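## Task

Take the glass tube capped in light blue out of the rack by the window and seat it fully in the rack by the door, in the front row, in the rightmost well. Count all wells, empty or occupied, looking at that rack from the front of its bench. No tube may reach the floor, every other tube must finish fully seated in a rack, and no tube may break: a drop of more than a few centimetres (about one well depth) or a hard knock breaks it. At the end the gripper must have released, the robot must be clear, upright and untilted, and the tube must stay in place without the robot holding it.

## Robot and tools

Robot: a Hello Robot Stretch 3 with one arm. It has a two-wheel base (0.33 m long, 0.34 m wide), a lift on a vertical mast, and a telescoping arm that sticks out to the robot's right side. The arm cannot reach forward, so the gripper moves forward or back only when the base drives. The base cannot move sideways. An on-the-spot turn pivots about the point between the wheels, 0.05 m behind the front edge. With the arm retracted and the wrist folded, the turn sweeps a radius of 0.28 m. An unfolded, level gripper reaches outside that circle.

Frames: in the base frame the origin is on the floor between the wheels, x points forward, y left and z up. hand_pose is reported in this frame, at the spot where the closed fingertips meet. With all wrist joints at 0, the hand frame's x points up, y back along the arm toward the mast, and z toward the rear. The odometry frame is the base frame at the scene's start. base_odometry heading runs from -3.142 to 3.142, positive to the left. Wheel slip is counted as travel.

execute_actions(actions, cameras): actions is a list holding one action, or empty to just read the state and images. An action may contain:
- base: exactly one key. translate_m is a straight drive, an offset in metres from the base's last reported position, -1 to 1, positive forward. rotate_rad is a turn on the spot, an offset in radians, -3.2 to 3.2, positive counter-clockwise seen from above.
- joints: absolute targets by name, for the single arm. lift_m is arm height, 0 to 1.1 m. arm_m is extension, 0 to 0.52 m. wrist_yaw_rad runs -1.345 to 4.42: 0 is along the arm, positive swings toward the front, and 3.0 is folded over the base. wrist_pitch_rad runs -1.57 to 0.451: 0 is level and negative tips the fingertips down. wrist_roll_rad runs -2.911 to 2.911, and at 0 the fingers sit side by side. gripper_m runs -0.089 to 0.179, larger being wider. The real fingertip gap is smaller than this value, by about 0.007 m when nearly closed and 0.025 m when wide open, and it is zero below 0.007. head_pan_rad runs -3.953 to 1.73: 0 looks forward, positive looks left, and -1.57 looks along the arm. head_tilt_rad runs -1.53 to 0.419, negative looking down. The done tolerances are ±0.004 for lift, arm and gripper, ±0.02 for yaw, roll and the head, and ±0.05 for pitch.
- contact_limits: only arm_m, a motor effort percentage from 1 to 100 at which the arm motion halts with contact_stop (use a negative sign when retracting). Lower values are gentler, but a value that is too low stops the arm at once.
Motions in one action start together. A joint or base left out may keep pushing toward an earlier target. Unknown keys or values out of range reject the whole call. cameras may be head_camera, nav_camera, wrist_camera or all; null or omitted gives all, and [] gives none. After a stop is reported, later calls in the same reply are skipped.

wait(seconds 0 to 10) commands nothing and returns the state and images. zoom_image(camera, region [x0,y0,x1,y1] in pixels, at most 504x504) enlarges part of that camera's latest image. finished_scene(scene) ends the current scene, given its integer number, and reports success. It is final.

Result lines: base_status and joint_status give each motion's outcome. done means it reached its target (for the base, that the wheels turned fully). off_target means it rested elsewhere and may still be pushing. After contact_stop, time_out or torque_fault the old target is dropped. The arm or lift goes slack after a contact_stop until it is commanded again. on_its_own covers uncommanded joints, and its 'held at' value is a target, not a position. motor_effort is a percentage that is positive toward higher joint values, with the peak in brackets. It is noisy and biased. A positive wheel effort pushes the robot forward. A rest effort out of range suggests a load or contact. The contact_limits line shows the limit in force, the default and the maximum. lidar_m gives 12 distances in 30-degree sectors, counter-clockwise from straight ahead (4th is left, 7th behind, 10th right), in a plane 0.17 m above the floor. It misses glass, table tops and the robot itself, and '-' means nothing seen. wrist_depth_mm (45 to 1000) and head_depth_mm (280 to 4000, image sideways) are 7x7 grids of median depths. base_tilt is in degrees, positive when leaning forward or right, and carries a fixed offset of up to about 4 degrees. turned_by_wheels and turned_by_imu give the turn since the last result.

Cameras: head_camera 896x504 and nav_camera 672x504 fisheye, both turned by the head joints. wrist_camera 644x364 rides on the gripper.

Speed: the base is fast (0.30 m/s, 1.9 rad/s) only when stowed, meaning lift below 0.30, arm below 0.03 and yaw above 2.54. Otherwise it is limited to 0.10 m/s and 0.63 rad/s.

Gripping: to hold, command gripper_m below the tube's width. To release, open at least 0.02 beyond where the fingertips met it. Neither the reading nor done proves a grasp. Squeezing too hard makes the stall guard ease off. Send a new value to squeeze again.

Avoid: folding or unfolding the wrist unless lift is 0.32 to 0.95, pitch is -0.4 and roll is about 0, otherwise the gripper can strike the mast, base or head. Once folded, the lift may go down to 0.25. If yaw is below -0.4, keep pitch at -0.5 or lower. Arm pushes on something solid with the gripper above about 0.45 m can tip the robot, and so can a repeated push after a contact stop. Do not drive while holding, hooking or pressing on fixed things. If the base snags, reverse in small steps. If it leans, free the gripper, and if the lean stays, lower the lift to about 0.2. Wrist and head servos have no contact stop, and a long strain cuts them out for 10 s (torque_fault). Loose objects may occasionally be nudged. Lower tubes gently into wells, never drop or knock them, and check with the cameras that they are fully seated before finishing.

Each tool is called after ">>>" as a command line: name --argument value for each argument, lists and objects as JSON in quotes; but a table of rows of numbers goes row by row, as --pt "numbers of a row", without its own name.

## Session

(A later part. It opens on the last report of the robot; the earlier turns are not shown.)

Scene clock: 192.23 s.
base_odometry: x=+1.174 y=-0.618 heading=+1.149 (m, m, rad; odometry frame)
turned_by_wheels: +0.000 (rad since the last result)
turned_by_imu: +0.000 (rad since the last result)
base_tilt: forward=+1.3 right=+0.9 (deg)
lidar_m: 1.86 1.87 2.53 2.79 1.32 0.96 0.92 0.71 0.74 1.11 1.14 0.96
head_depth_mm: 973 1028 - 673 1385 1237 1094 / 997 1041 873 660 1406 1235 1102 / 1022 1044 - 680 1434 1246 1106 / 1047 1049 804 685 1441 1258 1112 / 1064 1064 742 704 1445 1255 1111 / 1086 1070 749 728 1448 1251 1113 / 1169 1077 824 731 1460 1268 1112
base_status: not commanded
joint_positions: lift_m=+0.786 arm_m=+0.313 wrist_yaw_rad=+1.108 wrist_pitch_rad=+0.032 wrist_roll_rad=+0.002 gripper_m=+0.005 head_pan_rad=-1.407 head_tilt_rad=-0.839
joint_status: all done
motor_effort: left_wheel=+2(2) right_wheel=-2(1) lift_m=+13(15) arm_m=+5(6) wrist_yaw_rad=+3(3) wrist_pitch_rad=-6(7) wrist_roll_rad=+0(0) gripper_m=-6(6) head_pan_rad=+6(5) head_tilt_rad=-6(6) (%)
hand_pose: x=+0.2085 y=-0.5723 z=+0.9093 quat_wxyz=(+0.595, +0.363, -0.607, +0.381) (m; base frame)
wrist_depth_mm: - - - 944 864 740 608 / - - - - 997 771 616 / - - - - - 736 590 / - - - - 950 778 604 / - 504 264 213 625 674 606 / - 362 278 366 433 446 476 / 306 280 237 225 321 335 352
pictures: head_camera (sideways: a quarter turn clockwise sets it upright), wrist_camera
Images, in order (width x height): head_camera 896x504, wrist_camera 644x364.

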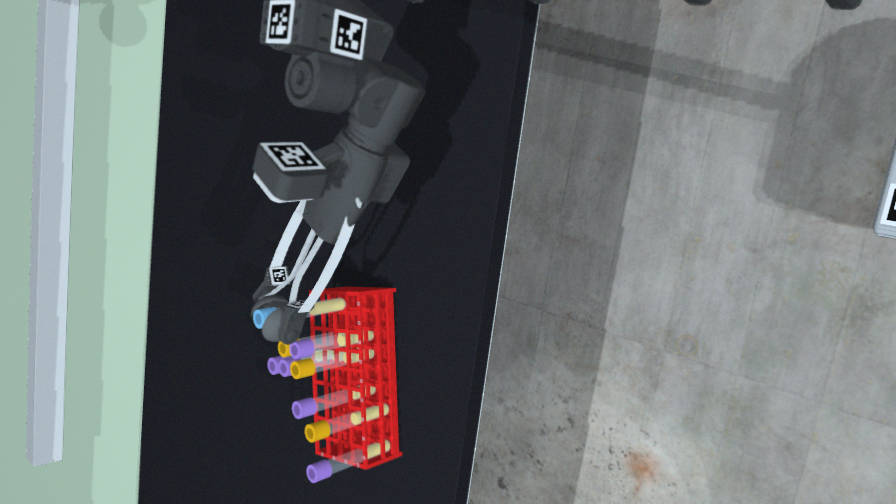

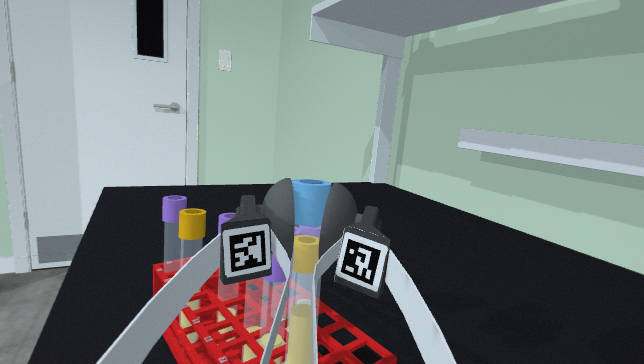

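>>> execute_actions --actions '[{"joints":{"lift_m":0.808}}]' --cameras '["head_camera"]'

>>> execute_actions --actions '[{"joints":{"arm_m":0.297}}]' --cameras '["head_camera","wrist_camera"]'

>>> zoom_image --camera "head_camera" --region '[270,250,410,390]'

Scene clock: 194.80 s.
base_odometry: x=+1.174 y=-0.618 heading=+1.149 (m, m, rad; odometry frame)
turned_by_wheels: +0.000 (rad since the last result)
turned_by_imu: +0.000 (rad since the last result)
base_tilt: forward=+1.3 right=+0.9 (deg)
lidar_m: 1.86 1.88 2.53 2.78 1.32 0.96 0.92 0.71 0.74 1.11 1.14 0.96
head_depth_mm: 973 1031 - 675 1388 1233 1091 / 992 1042 873 677 1396 1237 1100 / 1015 1050 - 680 1434 1253 1105 / 1042 1055 806 686 1445 1253 1108 / 1065 1066 740 704 1454 1259 1113 / 1078 1069 750 726 1444 1259 1109 / 1166 1080 820 731 1457 1264 1113
base_status: not commanded
joint_positions: lift_m=+0.808 arm_m=+0.313 wrist_yaw_rad=+1.108 wrist_pitch_rad=+0.002 wrist_roll_rad=+0.002 gripper_m=+0.005 head_pan_rad=-1.407 head_tilt_rad=-0.839
joint_status: all done
motor_effort: left_wheel=+2(2) right_wheel=-1(2) lift_m=+25(26) arm_m=+6(6) wrist_yaw_rad=+3(3) wrist_pitch_rad=+8(9) wrist_roll_rad=+0(0) gripper_m=-4(5) head_pan_rad=+5(5) head_tilt_rad=-6(6) (%)
hand_pose: x=+0.2079 y=-0.5720 z=+0.9230 quat_wxyz=(+0.601, +0.372, -0.602, +0.372) (m; base frame)
wrist_depth_mm: - - - - 908 755 612 / - - - - - 797 623 / - - - - - 739 592 / - - 888 - 992 783 604 / - 491 466 224 631 664 601 / - 380 291 375 438 454 484 / - 296 248 240 333 349 364
pictures: head_camera (sideways: a quarter turn clockwise sets it upright)
Images, in order (width x height): head_camera 896x504.

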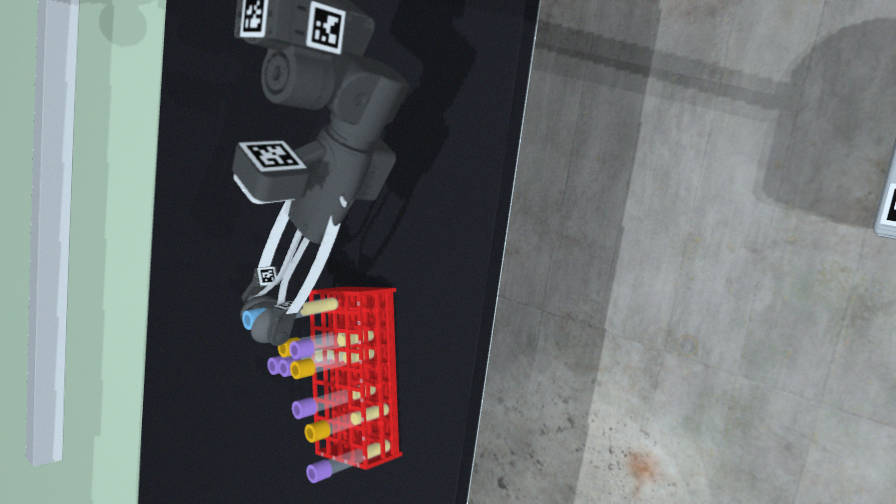

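Scene clock: 195.77 s.
base_odometry: x=+1.174 y=-0.618 heading=+1.149 (m, m, rad; odometry frame)
turned_by_wheels: +0.000 (rad since the last result)
turned_by_imu: +0.000 (rad since the last result)
base_tilt: forward=+1.2 right=+1.0 (deg)
lidar_m: 1.87 1.87 2.53 2.79 1.32 0.96 0.92 0.71 0.74 1.11 1.14 0.96
head_depth_mm: 976 1029 - 675 1387 1239 1097 / 998 1039 871 662 1395 1239 1103 / 1020 1048 - 679 1431 1251 1101 / 1041 1055 806 685 1446 1256 1107 / 1066 1065 747 706 1444 1257 1111 / 1079 1068 745 728 1454 1265 1112 / 1164 1081 820 729 1453 1267 1118
base_status: not commanded
joint_positions: lift_m=+0.808 arm_m=+0.297 wrist_yaw_rad=+1.108 wrist_pitch_rad=+0.002 wrist_roll_rad=+0.002 gripper_m=+0.005 head_pan_rad=-1.407 head_tilt_rad=-0.839
joint_status: all done
motor_effort: left_wheel=+1(2) right_wheel=-1(0) lift_m=+25(25) arm_m=-7(6) wrist_yaw_rad=+3(2) wrist_pitch_rad=+9(9) wrist_roll_rad=+0(0) gripper_m=-6(6) head_pan_rad=+5(4) head_tilt_rad=-6(6) (%)
hand_pose: x=+0.2079 y=-0.5569 z=+0.9229 quat_wxyz=(+0.601, +0.372, -0.602, +0.372) (m; base frame)
wrist_depth_mm: - - - - 951 774 625 / - - - - - 781 636 / - - - - - 757 613 / - - 902 - 990 781 614 / - 519 293 233 630 660 617 / - 383 295 276 441 457 481 / - 304 272 245 334 345 364
pictures: head_camera (sideways: a quarter turn clockwise sets it upright), wrist_camera
Images, in order (width x height): head_camera 896x504, wrist_camera 644x364.

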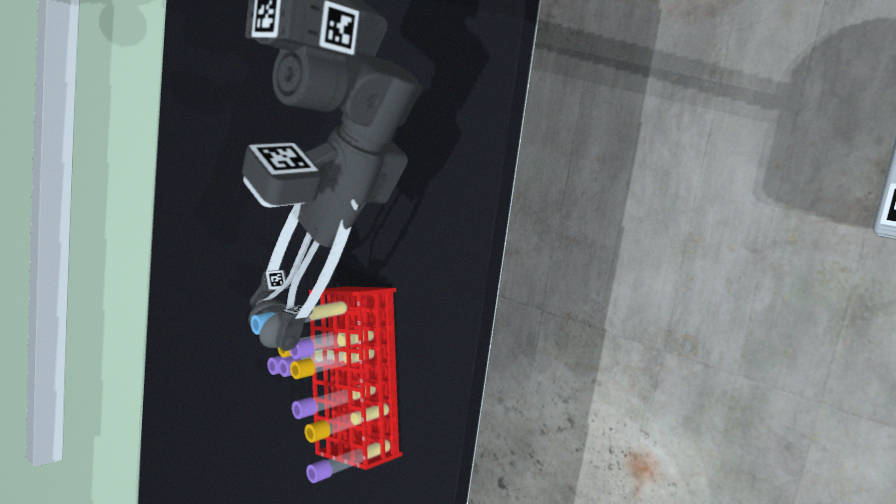

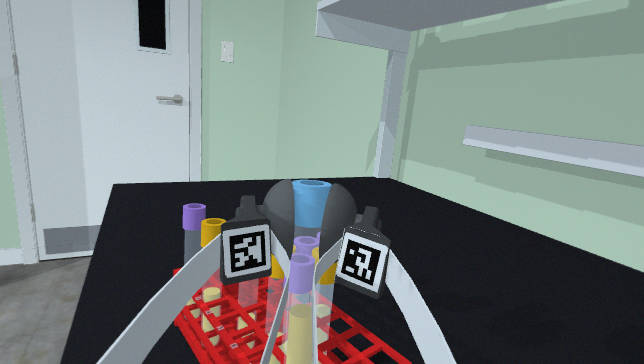

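Region (270, 250, 410, 390) of head_camera's 896x504 image, scaled by 3.600, with more detail than that image has.

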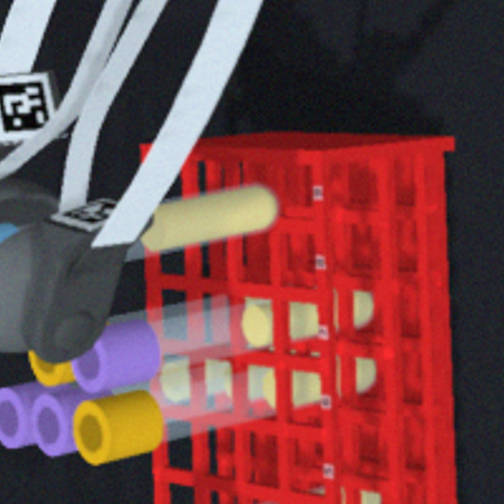

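>>> execute_actions --actions '[{"joints":{"arm_m":0.292,"wrist_yaw_rad":1.08}}]' --cameras '["head_camera"]'

>>> zoom_image --camera "head_camera" --region '[270,250,410,390]'

Scene clock: 199.13 s.
base_odometry: x=+1.174 y=-0.618 heading=+1.149 (m, m, rad; odometry frame)
turned_by_wheels: +0.000 (rad since the last result)
turned_by_imu: +0.000 (rad since the last result)
base_tilt: forward=+1.4 right=+0.9 (deg)
lidar_m: 1.86 1.87 2.53 2.79 1.31 0.96 0.92 0.71 0.74 1.11 1.14 0.96
head_depth_mm: 974 1029 - 672 1379 1230 1097 / 994 1039 871 663 1391 1245 1102 / 1014 1037 - 678 1426 1243 1108 / 1042 1055 806 684 1436 1249 1109 / 1065 1059 744 706 1437 1261 1108 / 1080 1066 748 726 1452 1257 1117 / 1160 1077 820 732 1460 1268 1117
base_status: not commanded
joint_positions: lift_m=+0.808 arm_m=+0.292 wrist_yaw_rad=+1.083 wrist_pitch_rad=+0.002 wrist_roll_rad=+0.002 gripper_m=+0.005 head_pan_rad=-1.407 head_tilt_rad=-0.839
joint_status: all done
motor_effort: left_wheel=+2(2) right_wheel=-1(1) lift_m=+25(25) arm_m=-8(13) wrist_yaw_rad=-2(3) wrist_pitch_rad=+9(9) wrist_roll_rad=+0(0) gripper_m=-6(5) head_pan_rad=+4(5) head_tilt_rad=-7(7) (%)
hand_pose: x=+0.2050 y=-0.5577 z=+0.9229 quat_wxyz=(+0.605, +0.364, -0.607, +0.365) (m; base frame)
wrist_depth_mm: - - - 929 921 752 629 / - - - - - 786 621 / - - - - - 744 604 / - - 894 - 958 794 613 / - 510 292 226 635 663 618 / - 382 292 326 445 454 481 / - 302 264 238 331 348 365
pictures: head_camera (sideways: a quarter turn clockwise sets it upright)
Images, in order (width x height): head_camera 896x504.

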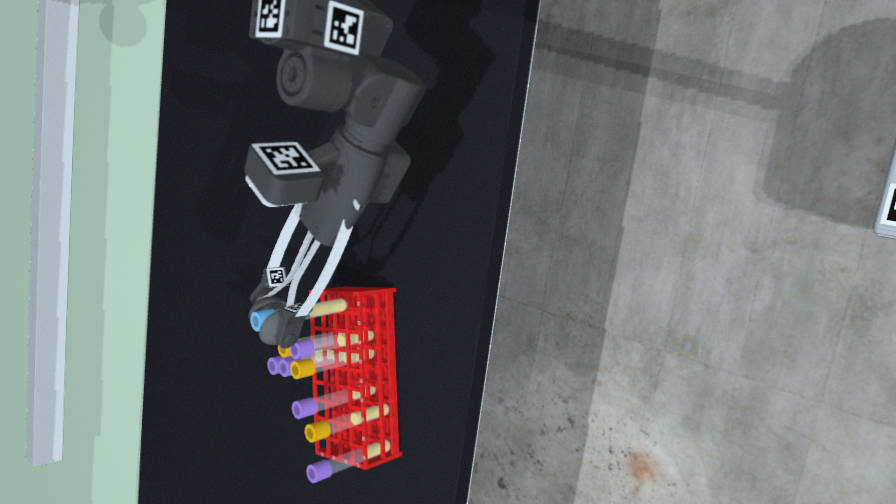

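Region (270, 250, 410, 390) of head_camera's 896x504 image, scaled by 3.600, with more detail than that image has.

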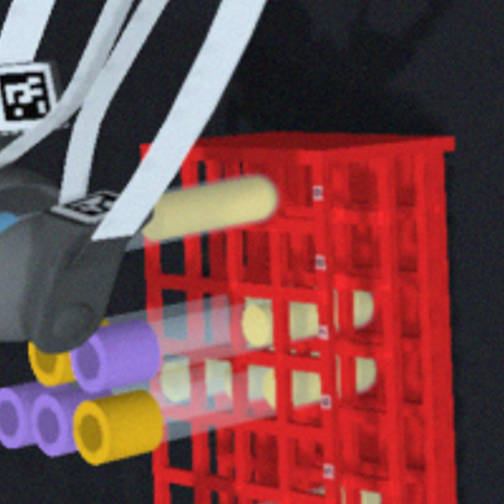

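Tip ≈(277,195). Lower.

>>> execute_actions --actions '[{"joints":{"lift_m":0.796}}]' --cameras '["head_camera"]'

>>> zoom_image --camera "head_camera" --region '[270,250,410,390]'

Scene clock: 200.30 s.
base_odometry: x=+1.174 y=-0.618 heading=+1.149 (m, m, rad; odometry frame)
turned_by_wheels: +0.000 (rad since the last result)
turned_by_imu: +0.000 (rad since the last result)
base_tilt: forward=+1.3 right=+0.9 (deg)
lidar_m: 1.86 1.87 2.53 2.79 1.31 0.96 0.92 0.71 0.75 1.11 1.14 0.96
head_depth_mm: 978 1026 - 671 1388 1236 1089 / 997 1033 869 660 1390 1240 1095 / 1019 1045 - 666 1431 1245 1105 / 1044 1056 841 686 1440 1249 1103 / 1062 1066 741 704 1448 1252 1106 / 1082 1073 750 727 1453 1260 1114 / 1172 1082 822 732 1460 1270 1120
base_status: not commanded
joint_positions: lift_m=+0.796 arm_m=+0.292 wrist_yaw_rad=+1.082 wrist_pitch_rad=+0.002 wrist_roll_rad=+0.002 gripper_m=+0.005 head_pan_rad=-1.407 head_tilt_rad=-0.839
joint_status: all done
motor_effort: left_wheel=+2(2) right_wheel=-2(0) lift_m=+16(18) arm_m=-8(8) wrist_yaw_rad=-2(2) wrist_pitch_rad=+9(9) wrist_roll_rad=+0(0) gripper_m=-5(5) head_pan_rad=+5(5) head_tilt_rad=-6(6) (%)
hand_pose: x=+0.2049 y=-0.5577 z=+0.9113 quat_wxyz=(+0.606, +0.364, -0.606, +0.364) (m; base frame)
wrist_depth_mm: - - - - 966 744 620 / - - - - - 783 624 / - - - - - 734 579 / - 773 852 - 972 796 626 / - 480 318 210 600 625 609 / - 361 272 316 416 435 452 / - 290 256 221 309 328 342
pictures: head_camera (sideways: a quarter turn clockwise sets it upright)
Images, in order (width x height): head_camera 896x504.

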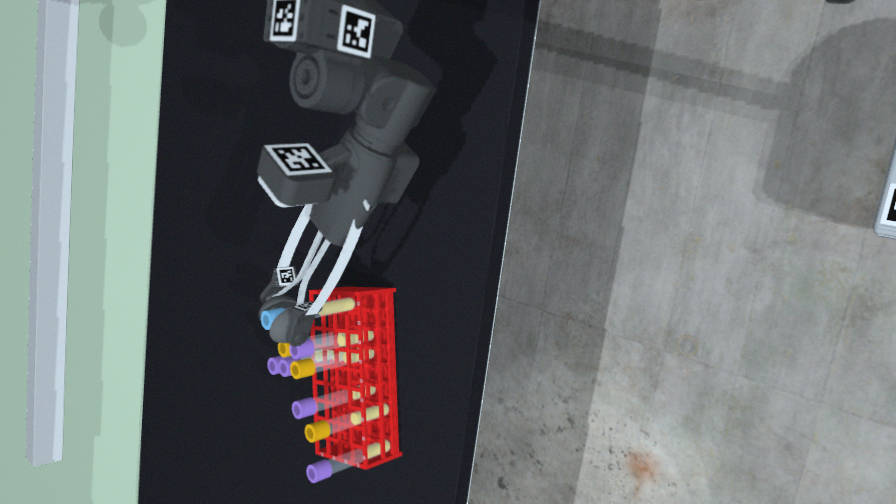

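Region (270, 250, 410, 390) of head_camera's 896x504 image, scaled by 3.600, with more detail than that image has.

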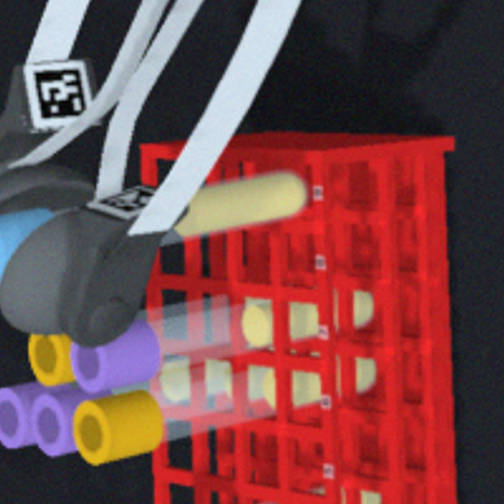

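>>> execute_actions --actions '[{"joints":{"lift_m":0.786}}]' --cameras '["head_camera"]'

>>> zoom_image --camera "head_camera" --region '[270,250,410,390]'

Scene clock: 201.80 s.
base_odometry: x=+1.174 y=-0.618 heading=+1.149 (m, m, rad; odometry frame)
turned_by_wheels: +0.000 (rad since the last result)
turned_by_imu: +0.000 (rad since the last result)
base_tilt: forward=+1.2 right=+0.9 (deg)
lidar_m: 1.86 1.88 2.53 2.79 1.31 0.96 0.92 0.71 0.74 1.11 1.14 0.96
head_depth_mm: 974 1026 - 673 1395 1227 1094 / 997 1042 870 660 1392 1248 1102 / 1019 1044 - 668 1441 1239 1101 / 1043 1056 832 686 1434 1253 1109 / 1063 1063 743 707 1444 1261 1104 / 1075 1068 749 728 1437 1265 1112 / 1163 1075 823 732 1456 1273 1114
base_status: not commanded
joint_positions: lift_m=+0.786 arm_m=+0.292 wrist_yaw_rad=+1.080 wrist_pitch_rad=+0.002 wrist_roll_rad=+0.002 gripper_m=+0.005 head_pan_rad=-1.407 head_tilt_rad=-0.839
joint_status: all done
motor_effort: left_wheel=+2(2) right_wheel=-1(1) lift_m=+15(16) arm_m=-7(8) wrist_yaw_rad=+0(2) wrist_pitch_rad=+9(9) wrist_roll_rad=+0(0) gripper_m=-5(5) head_pan_rad=+4(5) head_tilt_rad=-6(7) (%)
hand_pose: x=+0.2046 y=-0.5583 z=+0.9013 quat_wxyz=(+0.606, +0.363, -0.607, +0.364) (m; base frame)
wrist_depth_mm: - - - - 945 772 617 / - - - - - 784 625 / - - - - - 723 582 / - 697 796 927 931 772 619 / - 464 482 207 563 590 599 / - 345 264 269 395 409 430 / - 274 250 217 256 315 324
pictures: head_camera (sideways: a quarter turn clockwise sets it upright)
Images, in order (width x height): head_camera 896x504.

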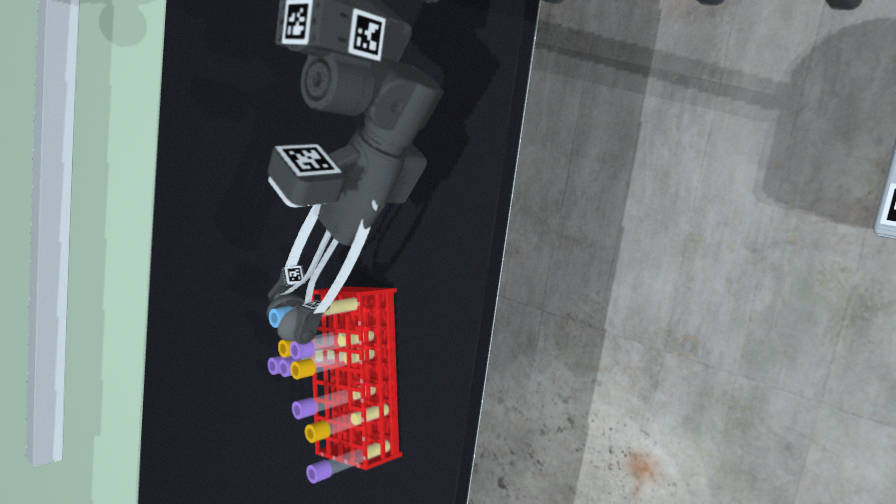

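Region (270, 250, 410, 390) of head_camera's 896x504 image, scaled by 3.600, with more detail than that image has.

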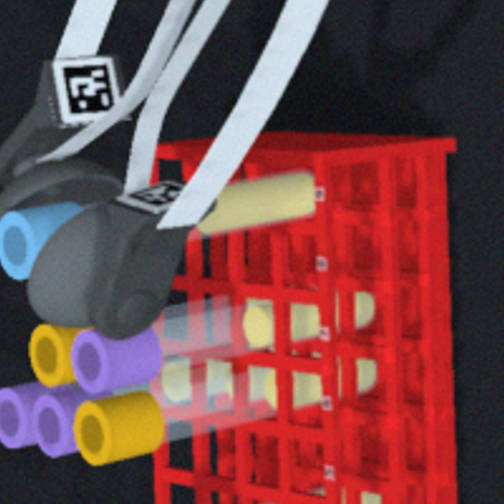

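>>> execute_actions --actions '[{"joints":{"lift_m":0.772}}]' --cameras '["head_camera"]'

>>> zoom_image --camera "head_camera" --region '[270,250,410,390]'

Scene clock: 203.13 s.
base_odometry: x=+1.174 y=-0.618 heading=+1.149 (m, m, rad; odometry frame)
turned_by_wheels: +0.000 (rad since the last result)
turned_by_imu: +0.000 (rad since the last result)
base_tilt: forward=+1.3 right=+0.9 (deg)
lidar_m: 1.85 1.88 2.54 2.79 1.32 0.96 0.92 0.71 0.74 1.11 1.14 0.97
head_depth_mm: 974 1029 866 658 1385 1246 1095 / 999 1035 848 653 1399 1242 1101 / 1019 1048 876 664 1430 1247 1107 / 1039 1049 854 686 1437 1244 1108 / 1065 1059 743 705 1445 1255 1113 / 1081 1072 748 727 1458 1254 1110 / 1165 1081 823 730 1458 1266 1115
base_status: not commanded
joint_positions: lift_m=+0.772 arm_m=+0.292 wrist_yaw_rad=+1.080 wrist_pitch_rad=+0.002 wrist_roll_rad=+0.002 gripper_m=+0.005 head_pan_rad=-1.407 head_tilt_rad=-0.839
joint_status: all done
motor_effort: left_wheel=+2(2) right_wheel=-1(1) lift_m=+16(15) arm_m=-7(8) wrist_yaw_rad=+1(0) wrist_pitch_rad=+9(9) wrist_roll_rad=+0(0) gripper_m=-5(6) head_pan_rad=+5(5) head_tilt_rad=-6(7) (%)
hand_pose: x=+0.2046 y=-0.5583 z=+0.8873 quat_wxyz=(+0.606, +0.363, -0.607, +0.364) (m; base frame)
wrist_depth_mm: - - - - 954 772 616 / - - - - - 784 629 / - - - - - 730 584 / - 644 656 860 888 768 631 / - 429 483 211 525 556 582 / - 321 245 252 368 384 400 / 269 254 237 182 217 292 304
pictures: head_camera (sideways: a quarter turn clockwise sets it upright)
Images, in order (width x height): head_camera 896x504.

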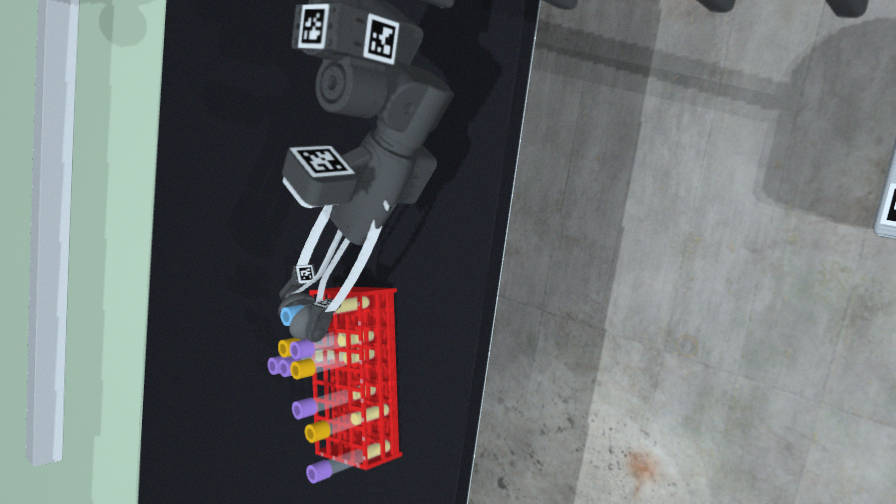

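Region (270, 250, 410, 390) of head_camera's 896x504 image, scaled by 3.600, with more detail than that image has.

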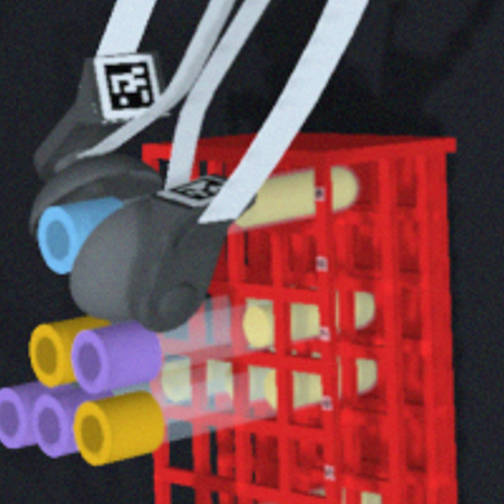

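>>> execute_actions --actions '[{"joints":{"lift_m":0.763}}]' --cameras '["head_camera"]'

>>> zoom_image --camera "head_camera" --region '[270,250,410,390]'

Scene clock: 206.70 s.
base_odometry: x=+1.174 y=-0.618 heading=+1.149 (m, m, rad; odometry frame)
turned_by_wheels: +0.000 (rad since the last result)
turned_by_imu: +0.000 (rad since the last result)
base_tilt: forward=+1.3 right=+1.0 (deg)
lidar_m: 1.86 1.87 2.53 2.79 1.31 0.96 0.92 0.71 0.75 1.11 1.14 0.96
head_depth_mm: 968 1023 868 657 1385 1236 1091 / 997 1036 846 647 1396 1243 1101 / 1018 1041 875 663 1425 1247 1103 / 1042 1049 853 683 1436 1250 1107 / 1066 1058 745 707 1446 1255 1102 / 1079 1068 744 728 1448 1261 1114 / 1169 1076 819 731 1454 1265 1115
base_status: not commanded
joint_positions: lift_m=+0.763 arm_m=+0.292 wrist_yaw_rad=+1.079 wrist_pitch_rad=+0.002 wrist_roll_rad=+0.002 gripper_m=+0.005 head_pan_rad=-1.407 head_tilt_rad=-0.839
joint_status: all done
motor_effort: left_wheel=+3(2) right_wheel=-1(1) lift_m=+15(16) arm_m=-8(7) wrist_yaw_rad=+1(1) wrist_pitch_rad=+9(9) wrist_roll_rad=+0(0) gripper_m=-6(6) head_pan_rad=+4(4) head_tilt_rad=-6(6) (%)
hand_pose: x=+0.2045 y=-0.5584 z=+0.8783 quat_wxyz=(+0.606, +0.363, -0.607, +0.363) (m; base frame)
wrist_depth_mm: - - - - 987 779 619 / - - - - - 782 630 / - - - - - 745 586 / - 617 545 817 852 762 632 / - 398 314 269 499 530 566 / - 305 239 222 349 365 379 / 247 241 231 178 213 278 287
pictures: head_camera (sideways: a quarter turn clockwise sets it upright)
Images, in order (width x height): head_camera 896x504.

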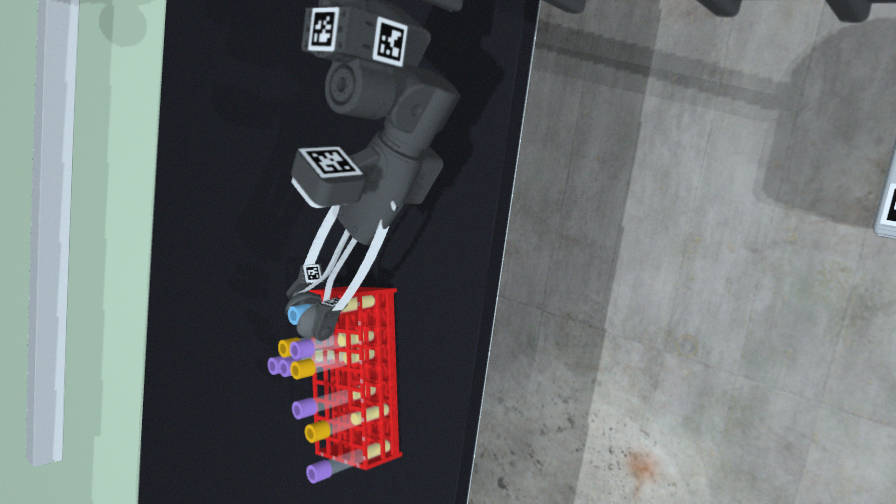

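Region (270, 250, 410, 390) of head_camera's 896x504 image, scaled by 3.600, with more detail than that image has.

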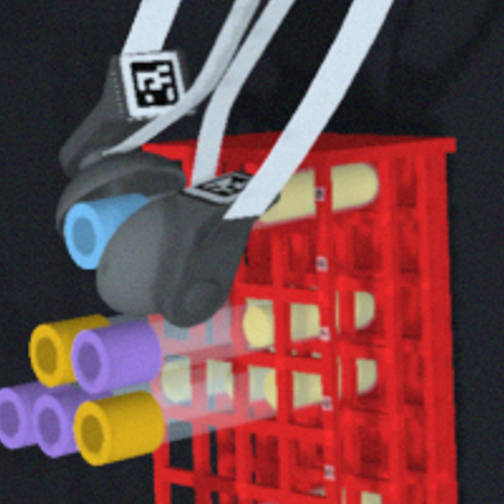

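Release.

>>> execute_actions --actions '[{"joints":{"gripper_m":0.04}}]' --cameras '["head_camera"]'

>>> zoom_image --camera "head_camera" --region '[270,250,410,390]'

Scene clock: 207.90 s.
base_odometry: x=+1.174 y=-0.618 heading=+1.149 (m, m, rad; odometry frame)
turned_by_wheels: +0.000 (rad since the last result)
turned_by_imu: +0.000 (rad since the last result)
base_tilt: forward=+1.2 right=+0.9 (deg)
lidar_m: 1.86 1.88 2.53 2.79 1.31 0.96 0.92 0.70 0.75 1.11 1.14 0.96
head_depth_mm: 975 1030 866 657 1381 1236 1096 / 995 1035 846 648 1395 1244 1096 / 1019 1045 878 665 1431 1244 1102 / 1043 1051 854 686 1437 1254 1108 / 1063 1062 748 707 1448 1257 1114 / 1077 1067 748 729 1446 1256 1112 / 1170 1082 822 732 1456 1273 1121
base_status: not commanded
joint_positions: lift_m=+0.763 arm_m=+0.292 wrist_yaw_rad=+1.079 wrist_pitch_rad=+0.002 wrist_roll_rad=+0.002 gripper_m=+0.040 head_pan_rad=-1.407 head_tilt_rad=-0.839
joint_status: all done
motor_effort: left_wheel=+2(2) right_wheel=-2(2) lift_m=+15(15) arm_m=-7(6) wrist_yaw_rad=+1(1) wrist_pitch_rad=+9(9) wrist_roll_rad=+0(0) gripper_m=-1(97) head_pan_rad=+5(5) head_tilt_rad=-6(7) (%)
hand_pose: x=+0.2045 y=-0.5584 z=+0.8783 quat_wxyz=(+0.606, +0.363, -0.607, +0.363) (m; base frame)
wrist_depth_mm: - - - - 948 771 629 / - - - - - 784 625 / - - - - - 740 586 / - 617 547 732 864 763 628 / - 407 - 170 500 528 568 / - 303 245 233 338 366 379 / 254 241 231 182 218 279 288
pictures: head_camera (sideways: a quarter turn clockwise sets it upright)
Images, in order (width x height): head_camera 896x504.

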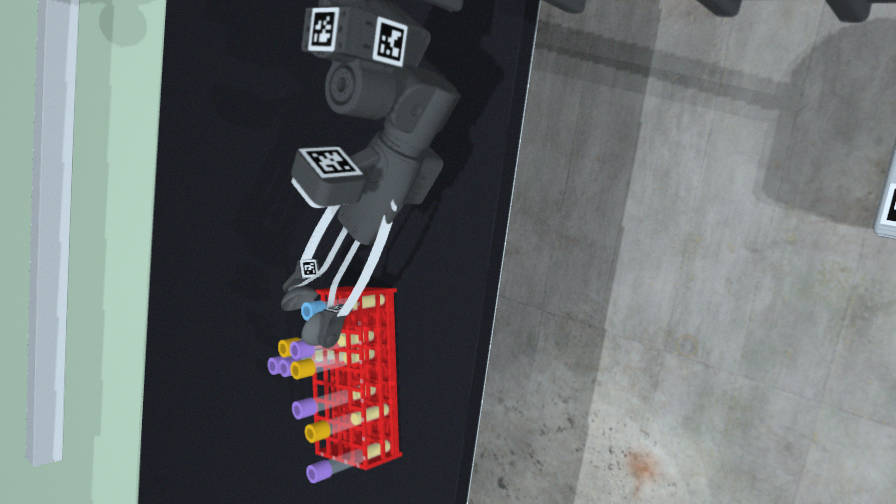

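Region (270, 250, 410, 390) of head_camera's 896x504 image, scaled by 3.600, with more detail than that image has.

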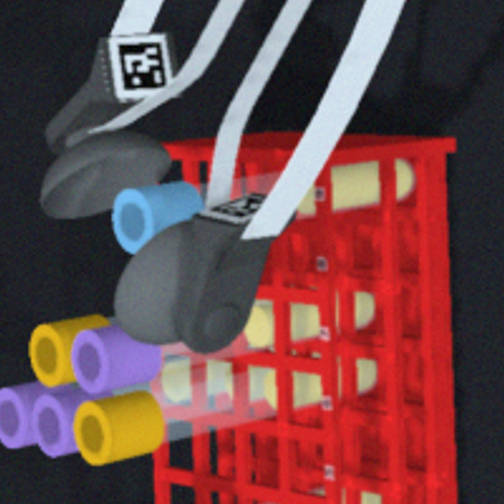

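>>> execute_actions --actions '[{"joints":{"lift_m":0.86}}]' --cameras '["head_camera"]'

>>> execute_actions --actions '[{"joints":{"arm_m":0.05}}]' --cameras '["head_camera"]'

>>> zoom_image --camera "head_camera" --region '[240,260,480,500]'

Scene clock: 210.30 s.
base_odometry: x=+1.174 y=-0.618 heading=+1.149 (m, m, rad; odometry frame)
turned_by_wheels: +0.000 (rad since the last result)
turned_by_imu: +0.000 (rad since the last result)
base_tilt: forward=+1.3 right=+0.9 (deg)
lidar_m: 1.86 1.88 2.53 2.79 1.32 0.96 0.92 0.71 0.75 1.11 1.14 0.97
head_depth_mm: 975 1073 766 677 1381 1236 1093 / 999 1069 775 677 1398 1243 1099 / 1017 1130 767 681 1423 1244 1104 / 1039 1097 805 686 1440 1252 1108 / 1071 1107 745 707 1444 1256 1107 / 1080 1066 748 728 1443 1261 1113 / 1167 1079 822 733 1455 1269 1118
base_status: not commanded
joint_positions: lift_m=+0.860 arm_m=+0.292 wrist_yaw_rad=+1.079 wrist_pitch_rad=+0.002 wrist_roll_rad=+0.002 gripper_m=+0.040 head_pan_rad=-1.407 head_tilt_rad=-0.839
joint_status: all done
motor_effort: left_wheel=+2(3) right_wheel=-1(2) lift_m=+25(28) arm_m=-7(7) wrist_yaw_rad=+1(1) wrist_pitch_rad=+9(9) wrist_roll_rad=+0(0) gripper_m=+1(0) head_pan_rad=+5(5) head_tilt_rad=-6(7) (%)
hand_pose: x=+0.2045 y=-0.5584 z=+0.9747 quat_wxyz=(+0.606, +0.363, -0.607, +0.363) (m; base frame)
wrist_depth_mm: - - - 909 705 643 595 / - - - - - 780 629 / - - - - - 785 631 / - - - - - 750 591 / - 648 - 713 772 742 633 / - 472 361 509 537 566 588 / - 360 310 248 412 439 445
pictures: head_camera (sideways: a quarter turn clockwise sets it upright)
Images, in order (width x height): head_camera 896x504.

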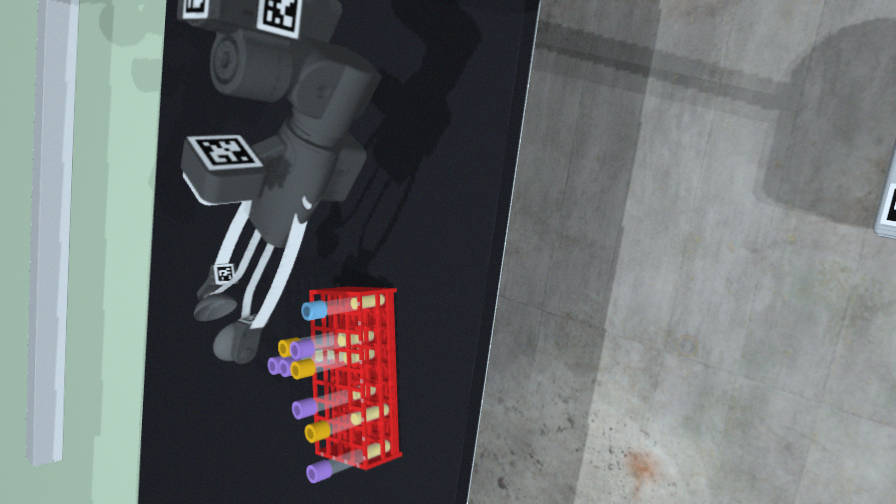

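Scene clock: 213.30 s.
base_odometry: x=+1.174 y=-0.618 heading=+1.149 (m, m, rad; odometry frame)
turned_by_wheels: +0.000 (rad since the last result)
turned_by_imu: +0.000 (rad since the last result)
base_tilt: forward=+1.3 right=+0.9 (deg)
lidar_m: 1.86 1.88 2.53 2.79 1.31 0.96 0.92 0.71 0.74 1.11 1.14 0.96
head_depth_mm: 972 1026 814 691 - 1232 1092 / 994 1032 819 676 - 1219 1096 / 1016 1047 825 698 - 1249 1105 / 1039 1055 829 722 - 1249 1106 / 1068 1056 764 707 1420 1257 1112 / 1087 1068 752 709 1441 1258 1113 / 1169 1082 821 753 1457 1265 1116
base_status: not commanded
joint_positions: lift_m=+0.860 arm_m=+0.050 wrist_yaw_rad=+1.080 wrist_pitch_rad=+0.002 wrist_roll_rad=+0.002 gripper_m=+0.040 head_pan_rad=-1.407 head_tilt_rad=-0.839
joint_status: all done
motor_effort: left_wheel=+2(2) right_wheel=-1(1) lift_m=+25(25) arm_m=-7(8) wrist_yaw_rad=+1(1) wrist_pitch_rad=+9(9) wrist_roll_rad=+0(0) gripper_m=+0(0) head_pan_rad=+5(5) head_tilt_rad=-6(7) (%)
hand_pose: x=+0.2046 y=-0.3164 z=+0.9747 quat_wxyz=(+0.606, +0.363, -0.607, +0.363) (m; base frame)
wrist_depth_mm: - - - - - 766 601 / - - - - - - 842 / - - - - - - 829 / - - - - - - 800 / - - - 720 768 819 798 / - - - 514 443 503 600 / - - - 430 403 362 442
pictures: head_camera (sideways: a quarter turn clockwise sets it upright)
Images, in order (width x height): head_camera 896x504.

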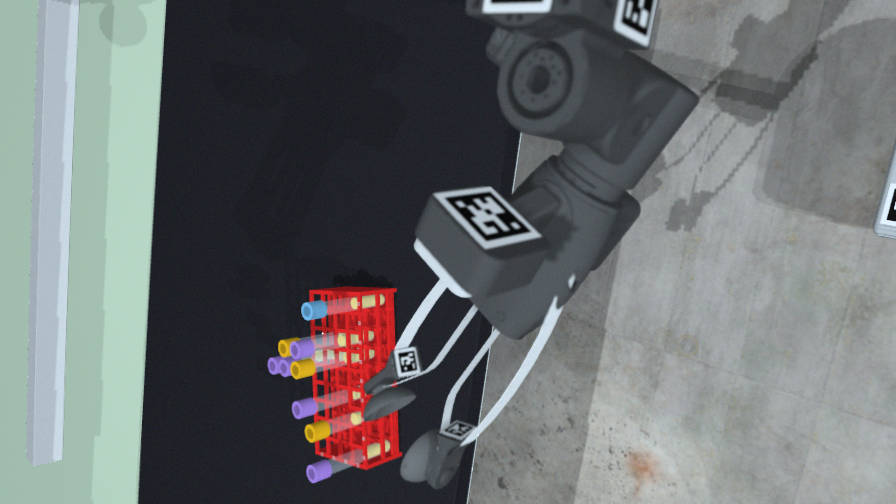

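Region (240, 260, 480, 500) of head_camera's 896x504 image, scaled by 2.100, with more detail than that image has.

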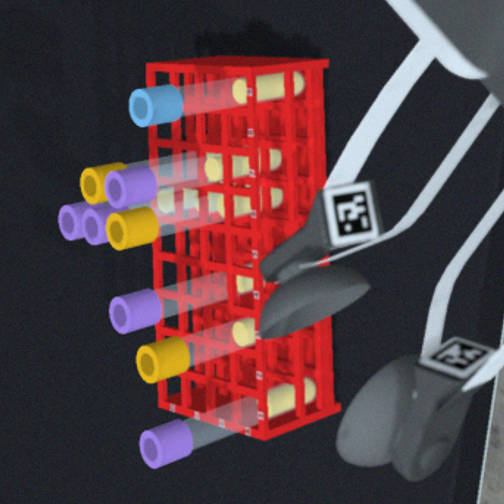

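>>> finished_scene --scene 1

The scene is finished: the task was done.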